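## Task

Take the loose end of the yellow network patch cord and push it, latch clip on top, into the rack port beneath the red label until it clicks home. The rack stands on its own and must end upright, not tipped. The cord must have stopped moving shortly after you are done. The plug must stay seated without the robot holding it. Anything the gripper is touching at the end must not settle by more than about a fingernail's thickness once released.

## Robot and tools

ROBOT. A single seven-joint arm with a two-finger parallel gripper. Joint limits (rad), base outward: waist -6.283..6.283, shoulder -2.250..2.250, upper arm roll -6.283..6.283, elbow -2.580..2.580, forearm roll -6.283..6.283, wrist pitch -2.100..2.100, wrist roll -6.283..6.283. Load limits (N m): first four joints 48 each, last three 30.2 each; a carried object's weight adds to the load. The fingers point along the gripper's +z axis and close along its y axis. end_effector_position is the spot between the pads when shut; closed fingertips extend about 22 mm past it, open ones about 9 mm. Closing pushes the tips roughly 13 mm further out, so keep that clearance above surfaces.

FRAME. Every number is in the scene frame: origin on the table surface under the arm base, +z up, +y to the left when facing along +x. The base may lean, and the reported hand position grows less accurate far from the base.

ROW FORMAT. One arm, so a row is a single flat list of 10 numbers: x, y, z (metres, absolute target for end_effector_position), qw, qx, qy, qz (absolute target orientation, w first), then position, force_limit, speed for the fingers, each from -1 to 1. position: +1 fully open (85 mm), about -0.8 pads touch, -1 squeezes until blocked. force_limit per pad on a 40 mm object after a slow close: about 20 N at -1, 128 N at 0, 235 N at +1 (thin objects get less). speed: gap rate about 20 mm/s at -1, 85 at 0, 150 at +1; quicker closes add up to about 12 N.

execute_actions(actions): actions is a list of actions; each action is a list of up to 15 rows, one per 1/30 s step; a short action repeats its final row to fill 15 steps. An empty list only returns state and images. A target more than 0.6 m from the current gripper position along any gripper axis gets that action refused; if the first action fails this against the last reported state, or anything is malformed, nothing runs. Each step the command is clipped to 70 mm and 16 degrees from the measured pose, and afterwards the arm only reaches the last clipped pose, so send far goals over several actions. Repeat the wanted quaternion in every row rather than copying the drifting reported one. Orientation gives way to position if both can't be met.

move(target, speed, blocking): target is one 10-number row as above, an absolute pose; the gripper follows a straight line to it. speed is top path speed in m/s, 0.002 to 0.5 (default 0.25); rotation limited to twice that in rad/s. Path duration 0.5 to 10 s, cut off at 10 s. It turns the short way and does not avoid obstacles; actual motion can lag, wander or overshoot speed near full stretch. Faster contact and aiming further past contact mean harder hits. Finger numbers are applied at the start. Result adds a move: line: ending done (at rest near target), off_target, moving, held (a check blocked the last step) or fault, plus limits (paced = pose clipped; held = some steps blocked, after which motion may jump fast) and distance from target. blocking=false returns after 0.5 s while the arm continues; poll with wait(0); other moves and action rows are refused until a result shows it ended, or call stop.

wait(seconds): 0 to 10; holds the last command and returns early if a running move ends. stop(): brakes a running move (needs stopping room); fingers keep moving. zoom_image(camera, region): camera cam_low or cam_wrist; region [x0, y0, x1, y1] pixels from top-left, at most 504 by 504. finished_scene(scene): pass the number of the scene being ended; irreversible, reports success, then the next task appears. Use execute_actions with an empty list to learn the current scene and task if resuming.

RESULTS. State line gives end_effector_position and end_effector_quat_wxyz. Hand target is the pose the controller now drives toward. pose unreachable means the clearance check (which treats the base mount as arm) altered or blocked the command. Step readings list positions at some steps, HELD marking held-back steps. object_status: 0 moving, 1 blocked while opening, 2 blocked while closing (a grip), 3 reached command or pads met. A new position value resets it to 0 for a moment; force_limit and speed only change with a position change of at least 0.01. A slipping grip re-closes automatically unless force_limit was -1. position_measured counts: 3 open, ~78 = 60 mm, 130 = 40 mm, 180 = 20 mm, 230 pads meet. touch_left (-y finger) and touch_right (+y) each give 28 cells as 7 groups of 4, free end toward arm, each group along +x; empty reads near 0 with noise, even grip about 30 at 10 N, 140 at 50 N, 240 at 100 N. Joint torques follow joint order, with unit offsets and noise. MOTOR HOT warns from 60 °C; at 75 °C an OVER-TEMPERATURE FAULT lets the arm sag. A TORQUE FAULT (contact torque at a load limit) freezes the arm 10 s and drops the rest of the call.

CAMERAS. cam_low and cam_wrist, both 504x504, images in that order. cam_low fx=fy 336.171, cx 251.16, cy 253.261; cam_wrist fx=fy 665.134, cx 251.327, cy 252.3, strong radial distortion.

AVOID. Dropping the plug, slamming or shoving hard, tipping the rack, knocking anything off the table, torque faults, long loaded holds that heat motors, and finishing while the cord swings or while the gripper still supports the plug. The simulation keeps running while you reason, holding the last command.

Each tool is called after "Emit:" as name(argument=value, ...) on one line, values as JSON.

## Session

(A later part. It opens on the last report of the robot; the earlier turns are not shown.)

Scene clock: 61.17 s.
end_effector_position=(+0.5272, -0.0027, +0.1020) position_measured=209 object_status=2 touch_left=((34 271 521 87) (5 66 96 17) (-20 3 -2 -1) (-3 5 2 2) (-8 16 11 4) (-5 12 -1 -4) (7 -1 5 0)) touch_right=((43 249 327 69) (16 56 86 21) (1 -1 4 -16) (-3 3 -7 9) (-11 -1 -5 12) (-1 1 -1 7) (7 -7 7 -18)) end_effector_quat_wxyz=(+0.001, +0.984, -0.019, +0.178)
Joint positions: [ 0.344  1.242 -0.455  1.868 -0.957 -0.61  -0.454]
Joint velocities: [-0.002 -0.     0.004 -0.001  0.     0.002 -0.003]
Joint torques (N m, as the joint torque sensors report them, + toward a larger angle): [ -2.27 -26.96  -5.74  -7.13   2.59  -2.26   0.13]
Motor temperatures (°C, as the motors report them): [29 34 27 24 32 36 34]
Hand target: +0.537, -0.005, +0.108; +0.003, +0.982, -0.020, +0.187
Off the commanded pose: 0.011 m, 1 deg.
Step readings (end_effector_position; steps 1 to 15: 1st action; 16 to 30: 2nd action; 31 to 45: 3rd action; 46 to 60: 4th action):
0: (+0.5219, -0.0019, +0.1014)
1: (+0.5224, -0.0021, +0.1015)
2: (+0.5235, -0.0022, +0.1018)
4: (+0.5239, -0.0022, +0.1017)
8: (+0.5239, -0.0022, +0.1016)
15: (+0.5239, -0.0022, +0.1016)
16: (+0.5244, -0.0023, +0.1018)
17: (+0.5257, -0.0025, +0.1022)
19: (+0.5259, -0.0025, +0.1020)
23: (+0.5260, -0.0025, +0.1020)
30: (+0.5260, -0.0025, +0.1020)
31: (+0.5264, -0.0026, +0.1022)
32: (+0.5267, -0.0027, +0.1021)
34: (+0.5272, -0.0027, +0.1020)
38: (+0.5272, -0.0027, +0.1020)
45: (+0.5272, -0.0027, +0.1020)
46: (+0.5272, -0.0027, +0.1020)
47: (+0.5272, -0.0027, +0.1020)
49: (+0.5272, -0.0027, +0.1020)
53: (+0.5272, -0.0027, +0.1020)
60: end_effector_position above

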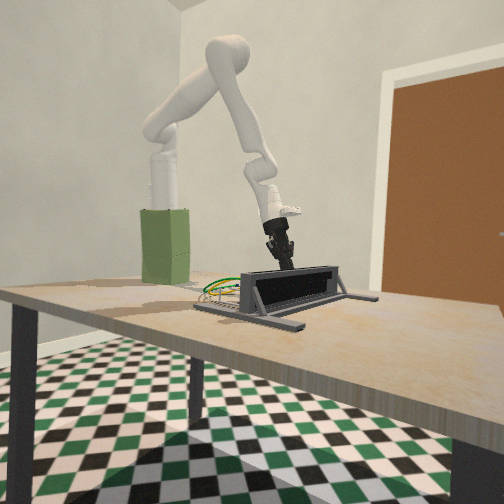

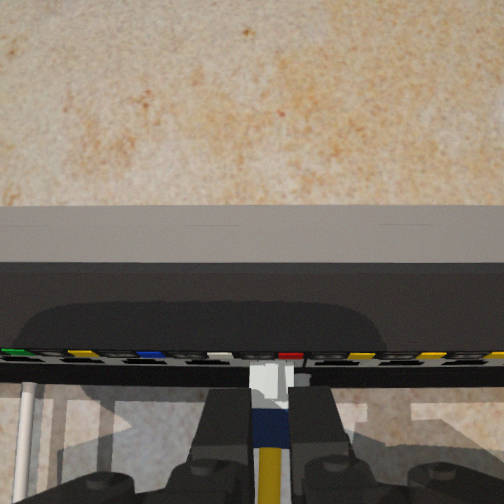

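Emit:
execute_actions(actions=[[[0.540,-0.005,0.1065,0.003,0.982,-0.02,0.185,-1,-0.6,-0.5]],[[0.543,-0.005,0.107,0.003,0.982,-0.02,0.185,-1,-0.6,-0.5]],[[0.530,-0.003,0.102,0.003,0.985,-0.02,0.176,-1,-0.6,-0.5]],[[0.524,-0.0025,0.1005,0.003,0.985,-0.02,0.174,-1,-0.6,-0.5]]])

Scene clock: 65.23 s.
end_effector_position=(+0.5289, -0.0030, +0.1022) position_measured=209 object_status=2 touch_left=((11 160 485 78) (-6 37 93 12) (-13 -6 4 -15) (-5 10 -5 7) (-6 3 -2 -3) (9 5 2 -2) (7 4 -1 -2)) touch_right=((16 158 318 78) (12 37 90 7) (12 -8 2 -1) (-16 -14 -11 9) (1 -4 -6 3) (4 -7 15 1) (6 -22 11 -13)) end_effector_quat_wxyz=(+0.004, +0.984, -0.020, +0.178)
Joint positions: [ 0.337  1.242 -0.451  1.864 -0.964 -0.613 -0.453]
Joint velocities: [-0.    -0.001 -0.     0.001 -0.    -0.     0.   ]
Joint torques (N m, as the joint torque sensors report them, + toward a larger angle): [ -1.76 -19.16  -4.04   4.72  -0.83   0.32  -0.09]
Motor temperatures (°C, as the motors report them): [29 34 27 24 32 36 34]
Hand target: +0.524, -0.002, +0.101; +0.003, +0.985, -0.020, +0.174
Off the commanded pose: 0.005 m, 1 deg.
Step readings (end_effector_position; steps 1 to 15: 1st action; 16 to 30: 2nd action; 31 to 45: 3rd action; 46 to 60: 4th action):
0: (+0.5272, -0.0027, +0.1020)
1: (+0.5274, -0.0026, +0.1020)
2: (+0.5278, -0.0026, +0.1014)
4: (+0.5292, -0.0030, +0.1010)
8: (+0.5296, -0.0030, +0.1013)
15: (+0.5296, -0.0030, +0.1013)
16: (+0.5299, -0.0029, +0.1014)
17: (+0.5305, -0.0029, +0.1013)
19: (+0.5323, -0.0030, +0.1015)
23: (+0.5328, -0.0030, +0.1015)
30: (+0.5328, -0.0030, +0.1015)
31: (+0.5322, -0.0029, +0.1011)
32: (+0.5310, -0.0028, +0.1006)
34: (+0.5311, -0.0028, +0.1016)
38: (+0.5311, -0.0028, +0.1019)
45: (+0.5311, -0.0028, +0.1019)
46: (+0.5307, -0.0028, +0.1016)
47: (+0.5300, -0.0029, +0.1017)
49: (+0.5291, -0.0029, +0.1022)
53: (+0.5290, -0.0030, +0.1022)
60: end_effector_position above

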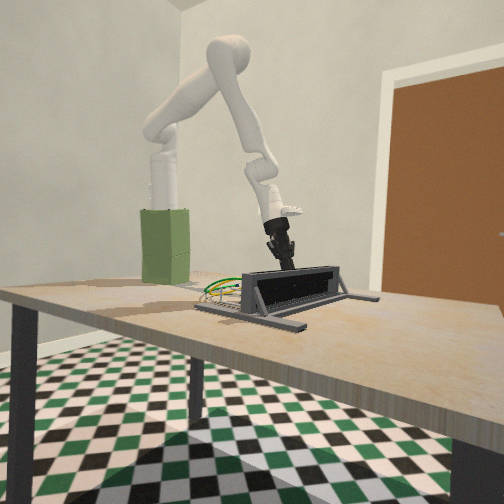

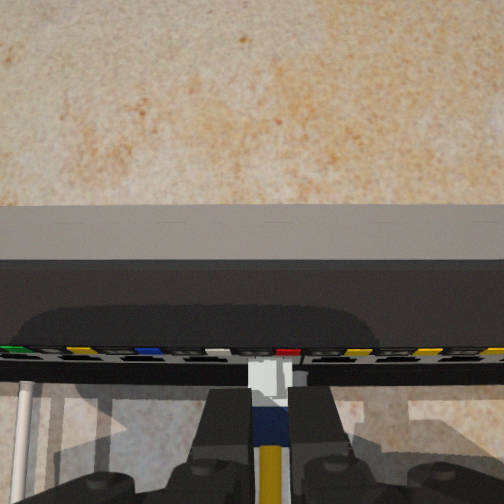

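Emit:
execute_actions(actions=[[[0.522,-0.002,0.099,0.003,0.985,-0.02,0.17,-1,-0.6,-0.5]],[[0.520,-0.002,0.098,0.003,0.985,-0.02,0.168,-1,-0.6,-0.5]]])

Scene clock: 67.43 s.
end_effector_position=(+0.5277, -0.0029, +0.1016) position_measured=209 object_status=2 touch_left=((22 159 518 95) (-7 53 93 23) (-6 8 8 -3) (-3 -12 18 -9) (-15 9 -8 1) (7 -4 0 -1) (-13 0 3 8)) touch_right=((8 168 332 74) (5 29 81 15) (22 1 -2 -2) (4 -16 -7 -14) (-8 -4 12 2) (13 -10 -5 1) (18 -11 14 0)) end_effector_quat_wxyz=(+0.004, +0.984, -0.020, +0.175)
Joint positions: [ 0.334  1.241 -0.448  1.862 -0.976 -0.608 -0.446]
Joint velocities: [ 0.     0.002 -0.001  0.001  0.001 -0.     0.   ]
Joint torques (N m, as the joint torque sensors report them, + toward a larger angle): [ -1.72 -16.65  -3.65   6.18  -1.42   0.68  -0.26]
Motor temperatures (°C, as the motors report them): [29 34 27 24 32 36 34]
Hand target: +0.520, -0.002, +0.098; +0.003, +0.986, -0.020, +0.168
Off the commanded pose: 0.009 m, 1 deg.
Step readings (end_effector_position; steps 1 to 15: 1st action; 16 to 30: 2nd action):
0: (+0.5289, -0.0030, +0.1022)
1: (+0.5287, -0.0027, +0.1020)
2: (+0.5286, -0.0028, +0.1017)
4: (+0.5288, -0.0029, +0.1019)
8: (+0.5288, -0.0028, +0.1019)
15: (+0.5288, -0.0028, +0.1019)
16: (+0.5284, -0.0028, +0.1017)
17: (+0.5282, -0.0029, +0.1016)
19: (+0.5277, -0.0029, +0.1016)
23: (+0.5277, -0.0029, +0.1016)
30: end_effector_position above

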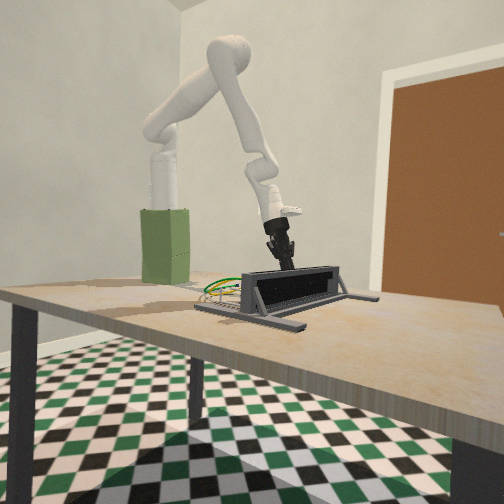

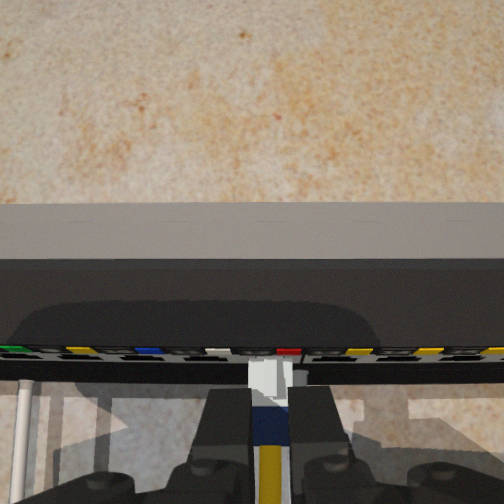

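Emit:
execute_actions(actions=[[[0.530,-0.003,0.1015,0.003,0.985,-0.02,0.174,-1,-0.6,-0.5]],[[0.534,-0.0035,0.103,0.003,0.984,-0.02,0.178,-1,-0.6,-0.5]],[[0.538,-0.004,0.104,0.003,0.984,-0.02,0.18,-1,-0.6,-0.5]],[[0.542,-0.0045,0.105,0.003,0.984,-0.02,0.183,-1,-0.6,-0.5]]])

Emit:
execute_actions(actions=[[[0.531,-0.003,0.1015,0.003,0.985,-0.02,0.174,-1,-0.6,-0.5]],[[0.531,-0.003,0.1015,0.003,0.985,-0.02,0.174,-0.2,-0.6,0]],[[0.525,-0.003,0.13,0.003,0.985,-0.02,0.174,-0.2,-0.6,0]]])

Emit:
move(target=[0.44,-0.07,0.25,0.003,0.985,-0.02,0.174,-0.2,-0.6,0])

Scene clock: 71.67 s.
end_effector_position=(+0.5323, -0.0029, +0.1005) position_measured=209 object_status=2 touch_left=((38 285 536 93) (-14 85 102 14) (1 17 6 -9) (-4 -5 7 5) (1 5 0 -3) (-4 7 -2 -9) (-4 -8 -4 13)) touch_right=((31 253 368 89) (15 48 108 23) (2 0 -5 11) (-10 -12 -13 -6) (-9 15 -10 -2) (9 -24 -5 -4) (9 -4 2 -11)) end_effector_quat_wxyz=(+0.001, +0.985, -0.019, +0.174)
Joint positions: [ 0.331  1.24  -0.438  1.844 -0.991 -0.584 -0.427]
Joint velocities: [-0.001  0.     0.001  0.001  0.001 -0.    -0.002]
Joint torques (N m, as the joint torque sensors report them, + toward a larger angle): [ -2.55 -25.31  -5.39  -8.61   2.77  -1.77  -0.28]
Motor temperatures (°C, as the motors report them): [29 34 27 24 32 36 34]
Hand target: +0.542, -0.005, +0.105; +0.003, +0.983, -0.020, +0.183
Off the commanded pose: 0.011 m, 1 deg.
Step readings (end_effector_position; steps 1 to 15: 1st action; 16 to 30: 2nd action; 31 to 45: 3rd action; 46 to 60: 4th action):
0: (+0.5277, -0.0029, +0.1016)
1: (+0.5282, -0.0029, +0.1018)
2: (+0.5293, -0.0029, +0.1022)
4: (+0.5291, -0.0027, +0.1012)
8: (+0.5293, -0.0027, +0.1011)
15: (+0.5293, -0.0027, +0.1011)
16: (+0.5298, -0.0028, +0.1013)
17: (+0.5298, -0.0027, +0.1012)
19: (+0.5296, -0.0028, +0.1009)
23: (+0.5296, -0.0028, +0.1009)
30: (+0.5296, -0.0028, +0.1009)
31: (+0.5300, -0.0028, +0.1010)
32: (+0.5304, -0.0028, +0.1009)
34: (+0.5303, -0.0029, +0.1004)
38: (+0.5303, -0.0028, +0.1004)
45: (+0.5303, -0.0028, +0.1004)
46: (+0.5307, -0.0029, +0.1006)
47: (+0.5312, -0.0029, +0.1005)
49: (+0.5323, -0.0029, +0.1006)
53: (+0.5323, -0.0029, +0.1005)
60: end_effector_position above

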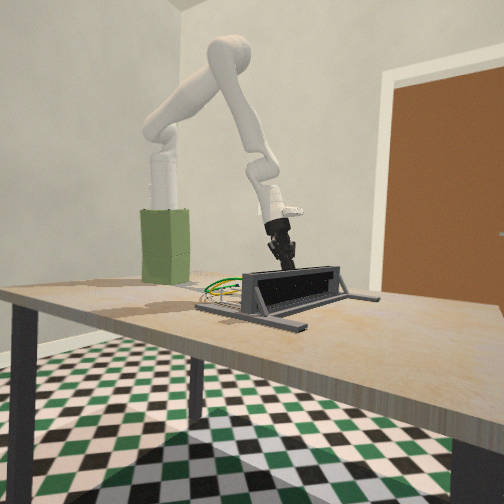

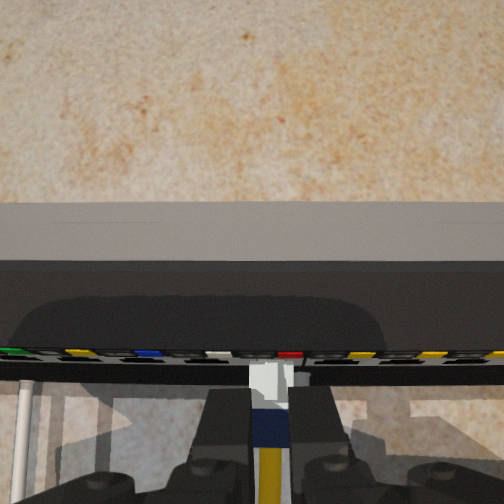

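Scene clock: 73.17 s.
end_effector_position=(+0.5248, -0.0029, +0.1297) position_measured=154 object_status=3 touch_left=((8 -8 -17 10) (-4 -2 -13 6) (-8 6 2 -1) (-10 5 -6 -7) (2 -3 1 0) (1 1 -5 0) (2 -5 -4 -7)) touch_right=((-7 -2 0 13) (8 1 19 9) (8 -3 3 7) (-25 -13 -12 -3) (-7 11 5 8) (-1 2 -12 -1) (-4 -12 10 -7)) end_effector_quat_wxyz=(+0.003, +0.985, -0.020, +0.174)
Joint positions: [ 0.323  1.167 -0.445  1.902 -1.038 -0.584 -0.42 ]
Joint velocities: [ 0.    -0.006 -0.     0.001 -0.002 -0.002  0.002]
Joint torques (N m, as the joint torque sensors report them, + toward a larger angle): [ -2.33 -20.65  -4.25  -0.58   0.44  -0.15  -0.29]
Motor temperatures (°C, as the motors report them): [29 34 27 24 32 36 34]
Hand target: +0.525, -0.003, +0.130; +0.003, +0.985, -0.020, +0.174
Off the commanded pose: 0.000 m, 0 deg.
Step readings (end_effector_position; steps 1 to 15: 1st action; 16 to 30: 2nd action; 31 to 45: 3rd action):
0: (+0.5323, -0.0029, +0.1005)
1: (+0.5318, -0.0028, +0.1002)
2: (+0.5308, -0.0027, +0.1001)
4: (+0.5313, -0.0027, +0.1012)
8: (+0.5312, -0.0027, +0.1013)
15: (+0.5312, -0.0027, +0.1013)
16: (+0.5312, -0.0027, +0.1013)
17: (+0.5312, -0.0027, +0.1012)
19: (+0.5311, -0.0027, +0.1012)
23: (+0.5309, -0.0029, +0.1014)
30: (+0.5310, -0.0030, +0.1015)
31: (+0.5311, -0.0029, +0.1021)
32: (+0.5309, -0.0028, +0.1049)
34: (+0.5298, -0.0030, +0.1170)
38: (+0.5245, -0.0023, +0.1283)
45: end_effector_position above

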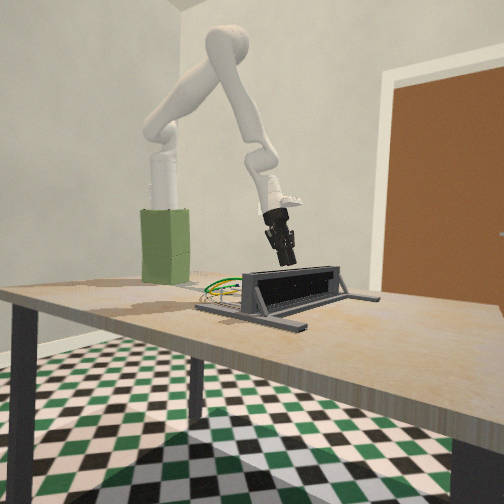

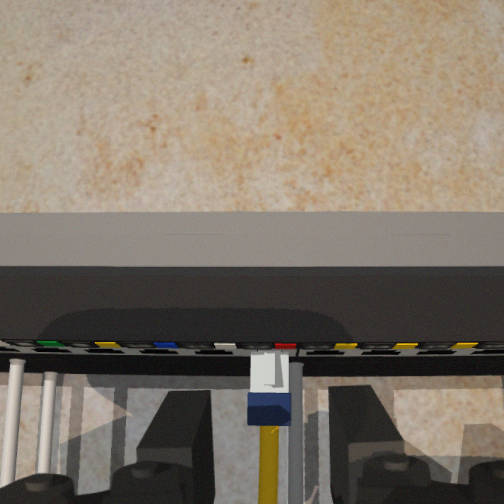

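Scene clock: 74.40 s.
end_effector_position=(+0.4400, -0.0698, +0.2499) position_measured=154 object_status=3 touch_left=((13 1 -2 -6) (-3 6 -11 6) (3 -14 -1 -13) (2 10 1 5) (-5 0 -1 0) (7 -4 1 5) (-7 1 16 9)) touch_right=((-6 4 -10 9) (27 3 8 20) (6 -3 -3 3) (-7 0 -13 -6) (7 -9 13 4) (-6 -10 1 23) (-1 -2 9 0)) end_effector_quat_wxyz=(+0.003, +0.985, -0.020, +0.174)
Joint positions: [ 0.485  0.789 -0.473  2.255 -1.047 -0.494 -0.419]
Joint velocities: [ 0.001 -0.004 -0.001  0.    -0.     0.002  0.   ]
Joint torques (N m, as the joint torque sensors report them, + toward a larger angle): [ -1.66 -16.66  -3.54  -1.23   0.45  -0.29  -0.21]
Motor temperatures (°C, as the motors report them): [29 34 27 24 32 36 34]
Hand target: +0.440, -0.070, +0.250; +0.003, +0.985, -0.020, +0.174
Off the commanded pose: 0.000 m, 0 deg.
move: done

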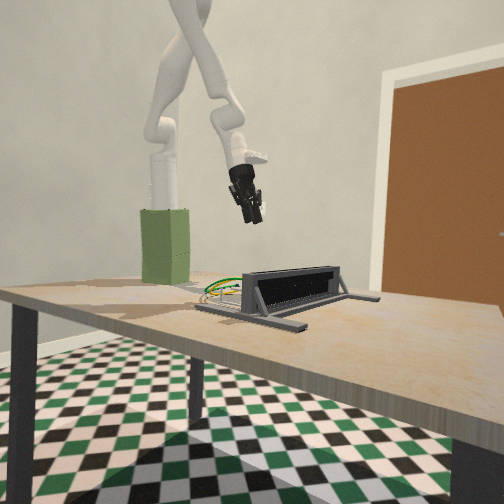

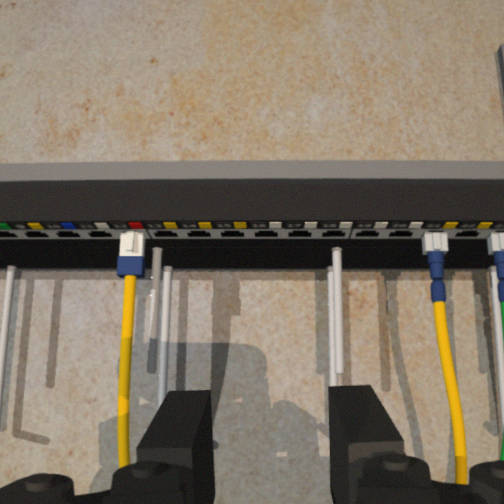

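Emit:
move(target=[0.565,0.014,0.13,0,0.693,-0.721,0,1,-0.8,0])

Emit:
move(target=[0.565,0.014,0.092,0,0.693,-0.721,0,1,-0.8,0], speed=0.03)

Scene clock: 80.73 s.
end_effector_position=(+0.5652, +0.0134, +0.1302) position_measured=3 object_status=3 touch_left=((-3 -15 -6 4) (-11 1 -3 6) (6 -3 3 -6) (8 12 -8 12) (-13 3 -1 2) (-4 -8 -2 1) (4 -7 9 6)) touch_right=((0 -8 13 10) (4 1 -4 3) (29 4 -8 -5) (-21 -12 2 -3) (-11 -2 -1 11) (7 -15 -2 8) (-3 -6 27 -10)) end_effector_quat_wxyz=(+0.000, +0.693, -0.721, +0.000)
Joint positions: [ 0.292  1.249 -0.53   1.366 -2.19  -0.801 -0.803]
Joint velocities: [-0.001  0.007  0.    -0.003 -0.001  0.     0.001]
Joint torques (N m, as the joint torque sensors report them, + toward a larger angle): [ -2.78 -23.74  -4.85  -3.17  -0.13   0.19  -0.17]
Motor temperatures (°C, as the motors report them): [29 34 27 24 32 36 34]
Hand target: +0.565, +0.014, +0.130; +0.000, +0.693, -0.721, +0.000
Off the commanded pose: 0.001 m, 0 deg.
move: done

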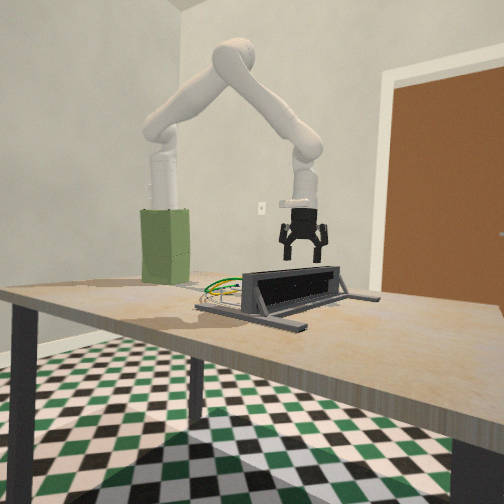

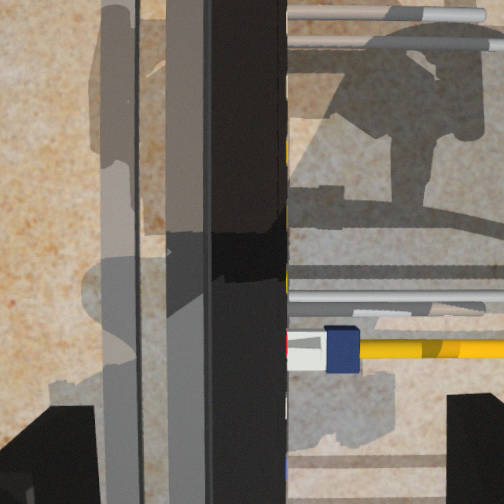

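Scene clock: 82.23 s.
end_effector_position=(+0.5651, +0.0139, +0.0921) position_measured=3 object_status=3 touch_left=((6 7 7 7) (1 9 -20 14) (-6 12 1 -7) (2 13 -6 3) (-3 -6 1 -10) (2 17 -2 -3) (-8 5 -4 2)) touch_right=((-8 8 -6 1) (12 1 14 12) (16 -1 9 14) (-28 -2 -5 18) (-2 4 1 3) (8 1 -12 10) (9 -7 7 -7)) end_effector_quat_wxyz=(-0.000, +0.693, -0.721, +0.000)
Joint positions: [ 0.285  1.322 -0.504  1.328 -2.161 -0.76  -0.81 ]
Joint velocities: [-0.001  0.002 -0.    -0.001 -0.     0.001  0.   ]
Joint torques (N m, as the joint torque sensors report them, + toward a larger angle): [ -2.61 -23.36  -4.8   -2.54  -0.04   0.22  -0.11]
Motor temperatures (°C, as the motors report them): [29 34 27 24 32 36 34]
Hand target: +0.565, +0.014, +0.092; -0.000, +0.693, -0.721, -0.000
Off the commanded pose: 0.000 m, 0 deg.
move: done

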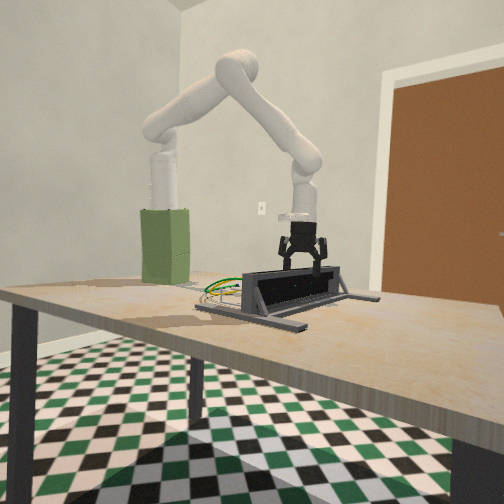

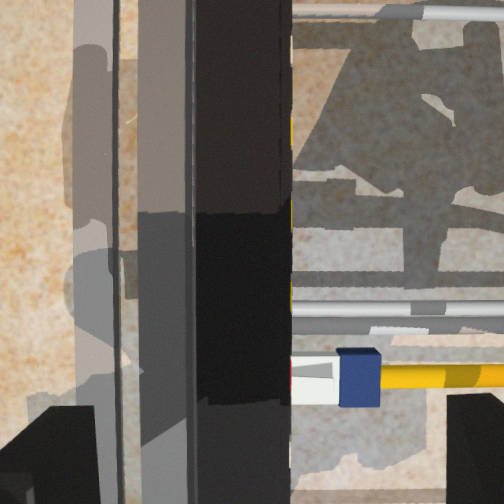

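Emit:
move(target=[0.567,0.0125,0.091,0,0.693,-0.721,0,0.55,-0.8,-0.5], speed=0.02)

Emit:
move(target=[0.567,0.0125,0.091,0,0.693,-0.721,0,-1,-0.85,-1])

Scene clock: 83.90 s.
end_effector_position=(+0.5669, +0.0131, +0.0910) position_measured=59 object_status=0 touch_left=((5 -2 -4 15) (-4 6 -17 19) (-7 -9 6 -7) (-7 12 14 -1) (-12 5 3 -16) (5 8 1 2) (-2 9 -5 -5)) touch_right=((-9 -15 7 1) (-14 9 8 -4) (9 -5 -1 7) (-14 -7 -11 0) (4 0 -1 20) (-4 1 -4 12) (12 -16 10 -10)) end_effector_quat_wxyz=(-0.000, +0.693, -0.721, -0.000)
Joint positions: [ 0.286  1.327 -0.506  1.318 -2.164 -0.763 -0.802]
Joint velocities: [-0.     0.002  0.003  0.001  0.    -0.001  0.   ]
Joint torques (N m, as the joint torque sensors report them, + toward a larger angle): [ -2.51 -23.86  -4.15  -2.68   0.24   0.12  -0.19]
Motor temperatures (°C, as the motors report them): [29 34 27 24 32 36 34]
Hand target: +0.567, +0.012, +0.091; +0.000, +0.693, -0.721, +0.000
Off the commanded pose: 0.001 m, 0 deg.
move: done

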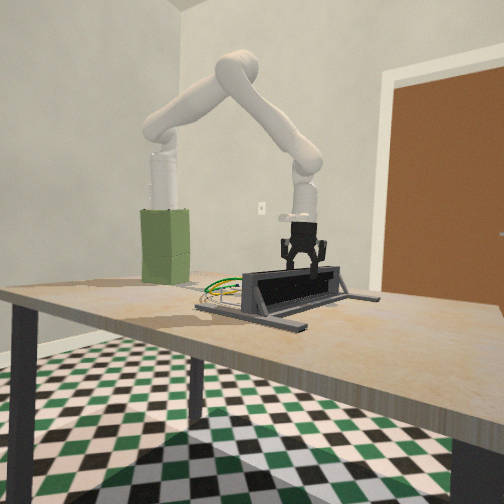

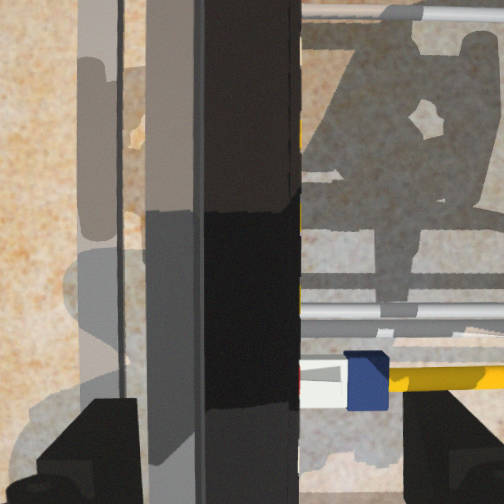

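Scene clock: 84.87 s.
end_effector_position=(+0.5666, +0.0131, +0.0913) position_measured=95 object_status=2 touch_left=((-1 -3 -1 15) (61 20 -1 5) (371 99 5 -9) (487 131 10 7) (397 73 0 -2) (38 6 -11 -19) (4 -7 9 -3)) touch_right=((-7 3 63 482) (5 11 52 220) (12 -12 14 28) (-2 -14 -20 -12) (-12 6 -2 3) (-2 2 -2 10) (11 1 -4 -20)) end_effector_quat_wxyz=(-0.000, +0.692, -0.722, -0.001)
Joint positions: [ 0.286  1.326 -0.505  1.318 -2.168 -0.763 -0.802]
Joint velocities: [-0.001 -0.     0.004 -0.001 -0.005  0.002  0.001]
Joint torques (N m, as the joint torque sensors report them, + toward a larger angle): [ -2.95 -23.23  -4.09  -2.77   1.23   0.29   0.75]
Motor temperatures (°C, as the motors report them): [29 34 27 24 32 36 34]
Hand target: +0.567, +0.013, +0.091; +0.000, +0.693, -0.721, -0.000
Off the commanded pose: 0.001 m, 0 deg.
move: done

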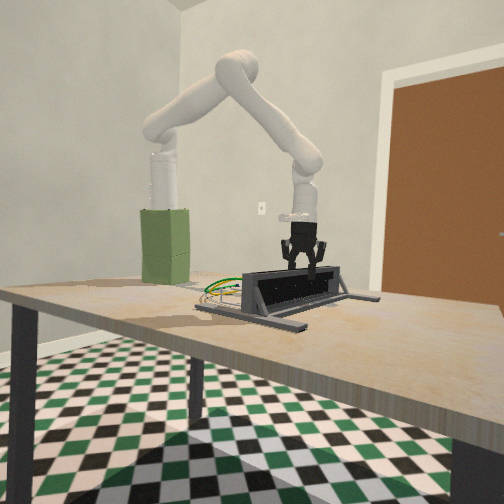

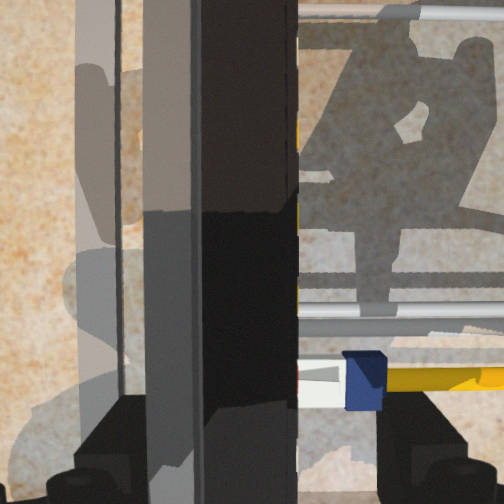

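No movement yet; harder.

Emit:
move(target=[0.567,0.0125,0.091,0,0.693,-0.721,0,-0.97,-0.5,-1])

Scene clock: 86.87 s.
end_effector_position=(+0.5671, +0.0133, +0.0917) position_measured=99 object_status=2 touch_left=((1 0 -9 13) (118 90 0 -8) (549 406 71 -4) (756 540 101 10) (656 404 56 7) (88 66 1 3) (-1 -4 -1 -1)) touch_right=((0 -2 133 793) (11 0 92 371) (12 -9 15 79) (-23 -7 -5 8) (5 -2 2 8) (9 -10 -7 7) (3 1 -2 -5)) end_effector_quat_wxyz=(-0.001, +0.690, -0.724, -0.002)
Joint positions: [ 0.285  1.325 -0.502  1.317 -2.174 -0.761 -0.802]
Joint velocities: [-0.003 -0.001  0.006 -0.    -0.006  0.005  0.003]
Joint torques (N m, as the joint torque sensors report them, + toward a larger angle): [ -3.   -23.24  -3.67  -1.95   2.25   0.73   1.84]
Motor temperatures (°C, as the motors report them): [29 34 27 24 32 36 34]
Hand target: +0.567, +0.013, +0.091; +0.000, +0.693, -0.721, -0.000
Off the commanded pose: 0.001 m, 1 deg.
move: done

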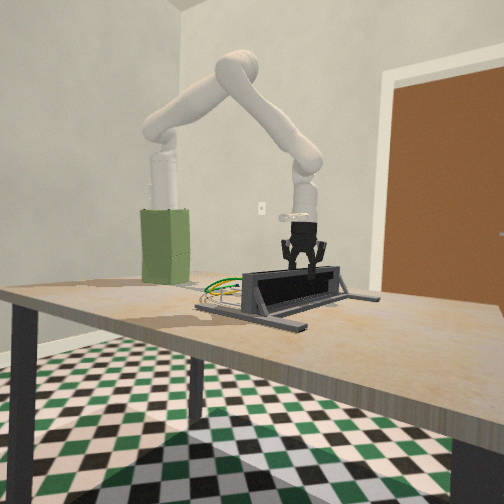

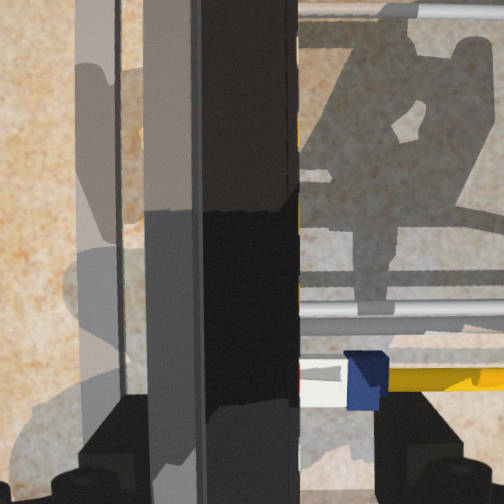

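Bottomed out, so it was latched.

Emit:
move(target=[0.567,0.015,0.091,0,0.693,-0.721,0,1,-0.5,0])

Emit:
move(target=[0.567,0.015,0.15,0,0.693,-0.721,0,1,-0.5,0])

Emit:
finished_scene(scene=1)

Scene clock: 90.07 s.
end_effector_position=(+0.5670, +0.0150, +0.0910) position_measured=3 object_status=0 touch_left=((-4 -18 -5 -2) (-7 1 2 -12) (-8 -5 6 -4) (3 2 12 -9) (-12 7 -1 -3) (-14 -3 -10 -9) (-4 5 9 7)) touch_right=((-18 -7 -3 -8) (5 3 13 -6) (12 1 9 10) (-16 12 -1 4) (-10 -7 7 -4) (15 -6 -4 -4) (17 -6 5 -1)) end_effector_quat_wxyz=(-0.000, +0.693, -0.721, -0.000)
Joint positions: [ 0.279  1.326 -0.5    1.317 -2.17  -0.76  -0.802]
Joint velocities: [ 0.     0.001 -0.    -0.001 -0.001 -0.    -0.   ]
Joint torques (N m, as the joint torque sensors report them, + toward a larger angle): [ -2.78 -23.82  -4.75  -2.55  -0.03   0.05  -0.14]
Motor temperatures (°C, as the motors report them): [29 34 27 24 32 36 34]
Hand target: +0.567, +0.015, +0.091; +0.000, +0.693, -0.721, -0.000
Off the commanded pose: 0.000 m, 0 deg.
move: done

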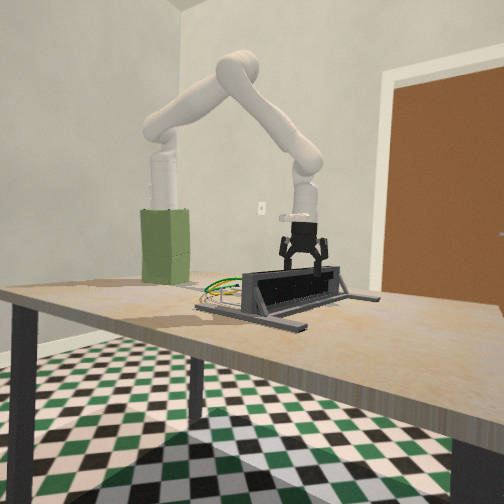

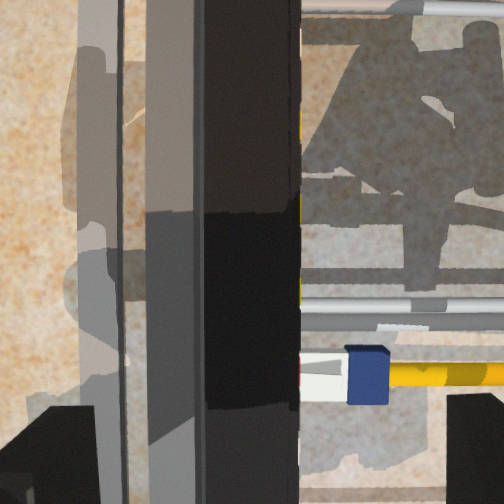

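Scene clock: 90.80 s.
end_effector_position=(+0.5668, +0.0151, +0.1497) position_measured=3 object_status=3 touch_left=((0 -6 0 11) (-1 19 3 -5) (2 11 1 -8) (-13 17 8 9) (-19 1 -5 -2) (0 -4 -11 8) (7 -6 -6 9)) touch_right=((-20 -3 3 15) (2 4 1 8) (9 -13 3 -2) (-16 -10 -19 4) (3 -5 15 2) (-9 -2 -3 4) (13 -5 -1 -25)) end_effector_quat_wxyz=(+0.000, +0.693, -0.721, -0.000)
Joint positions: [ 0.29   1.215 -0.541  1.373 -2.217 -0.826 -0.787]
Joint velocities: [ 0.002 -0.006 -0.001  0.001  0.001 -0.001 -0.001]
Joint torques (N m, as the joint torque sensors report them, + toward a larger angle): [ -2.32 -23.44  -5.2   -3.22  -0.06   0.19  -0.23]
Motor temperatures (°C, as the motors report them): [29 34 27 24 32 36 34]
Hand target: +0.567, +0.015, +0.150; +0.000, +0.693, -0.721, +0.000
Off the commanded pose: 0.000 m, 0 deg.
move: done

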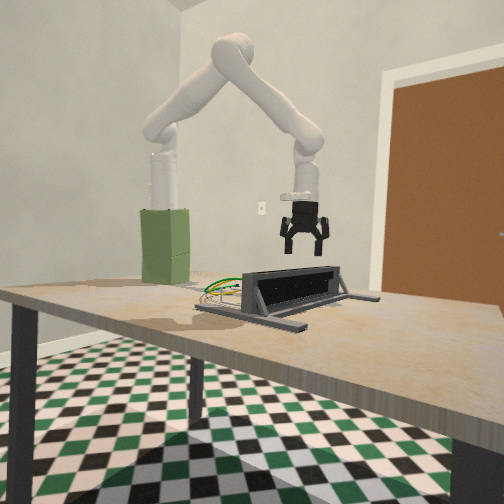

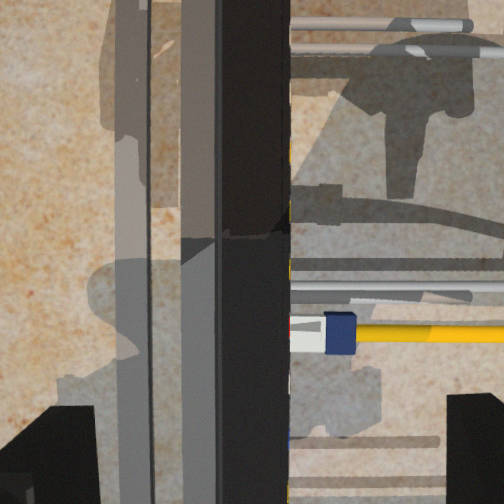

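The scene is finished: the task was done.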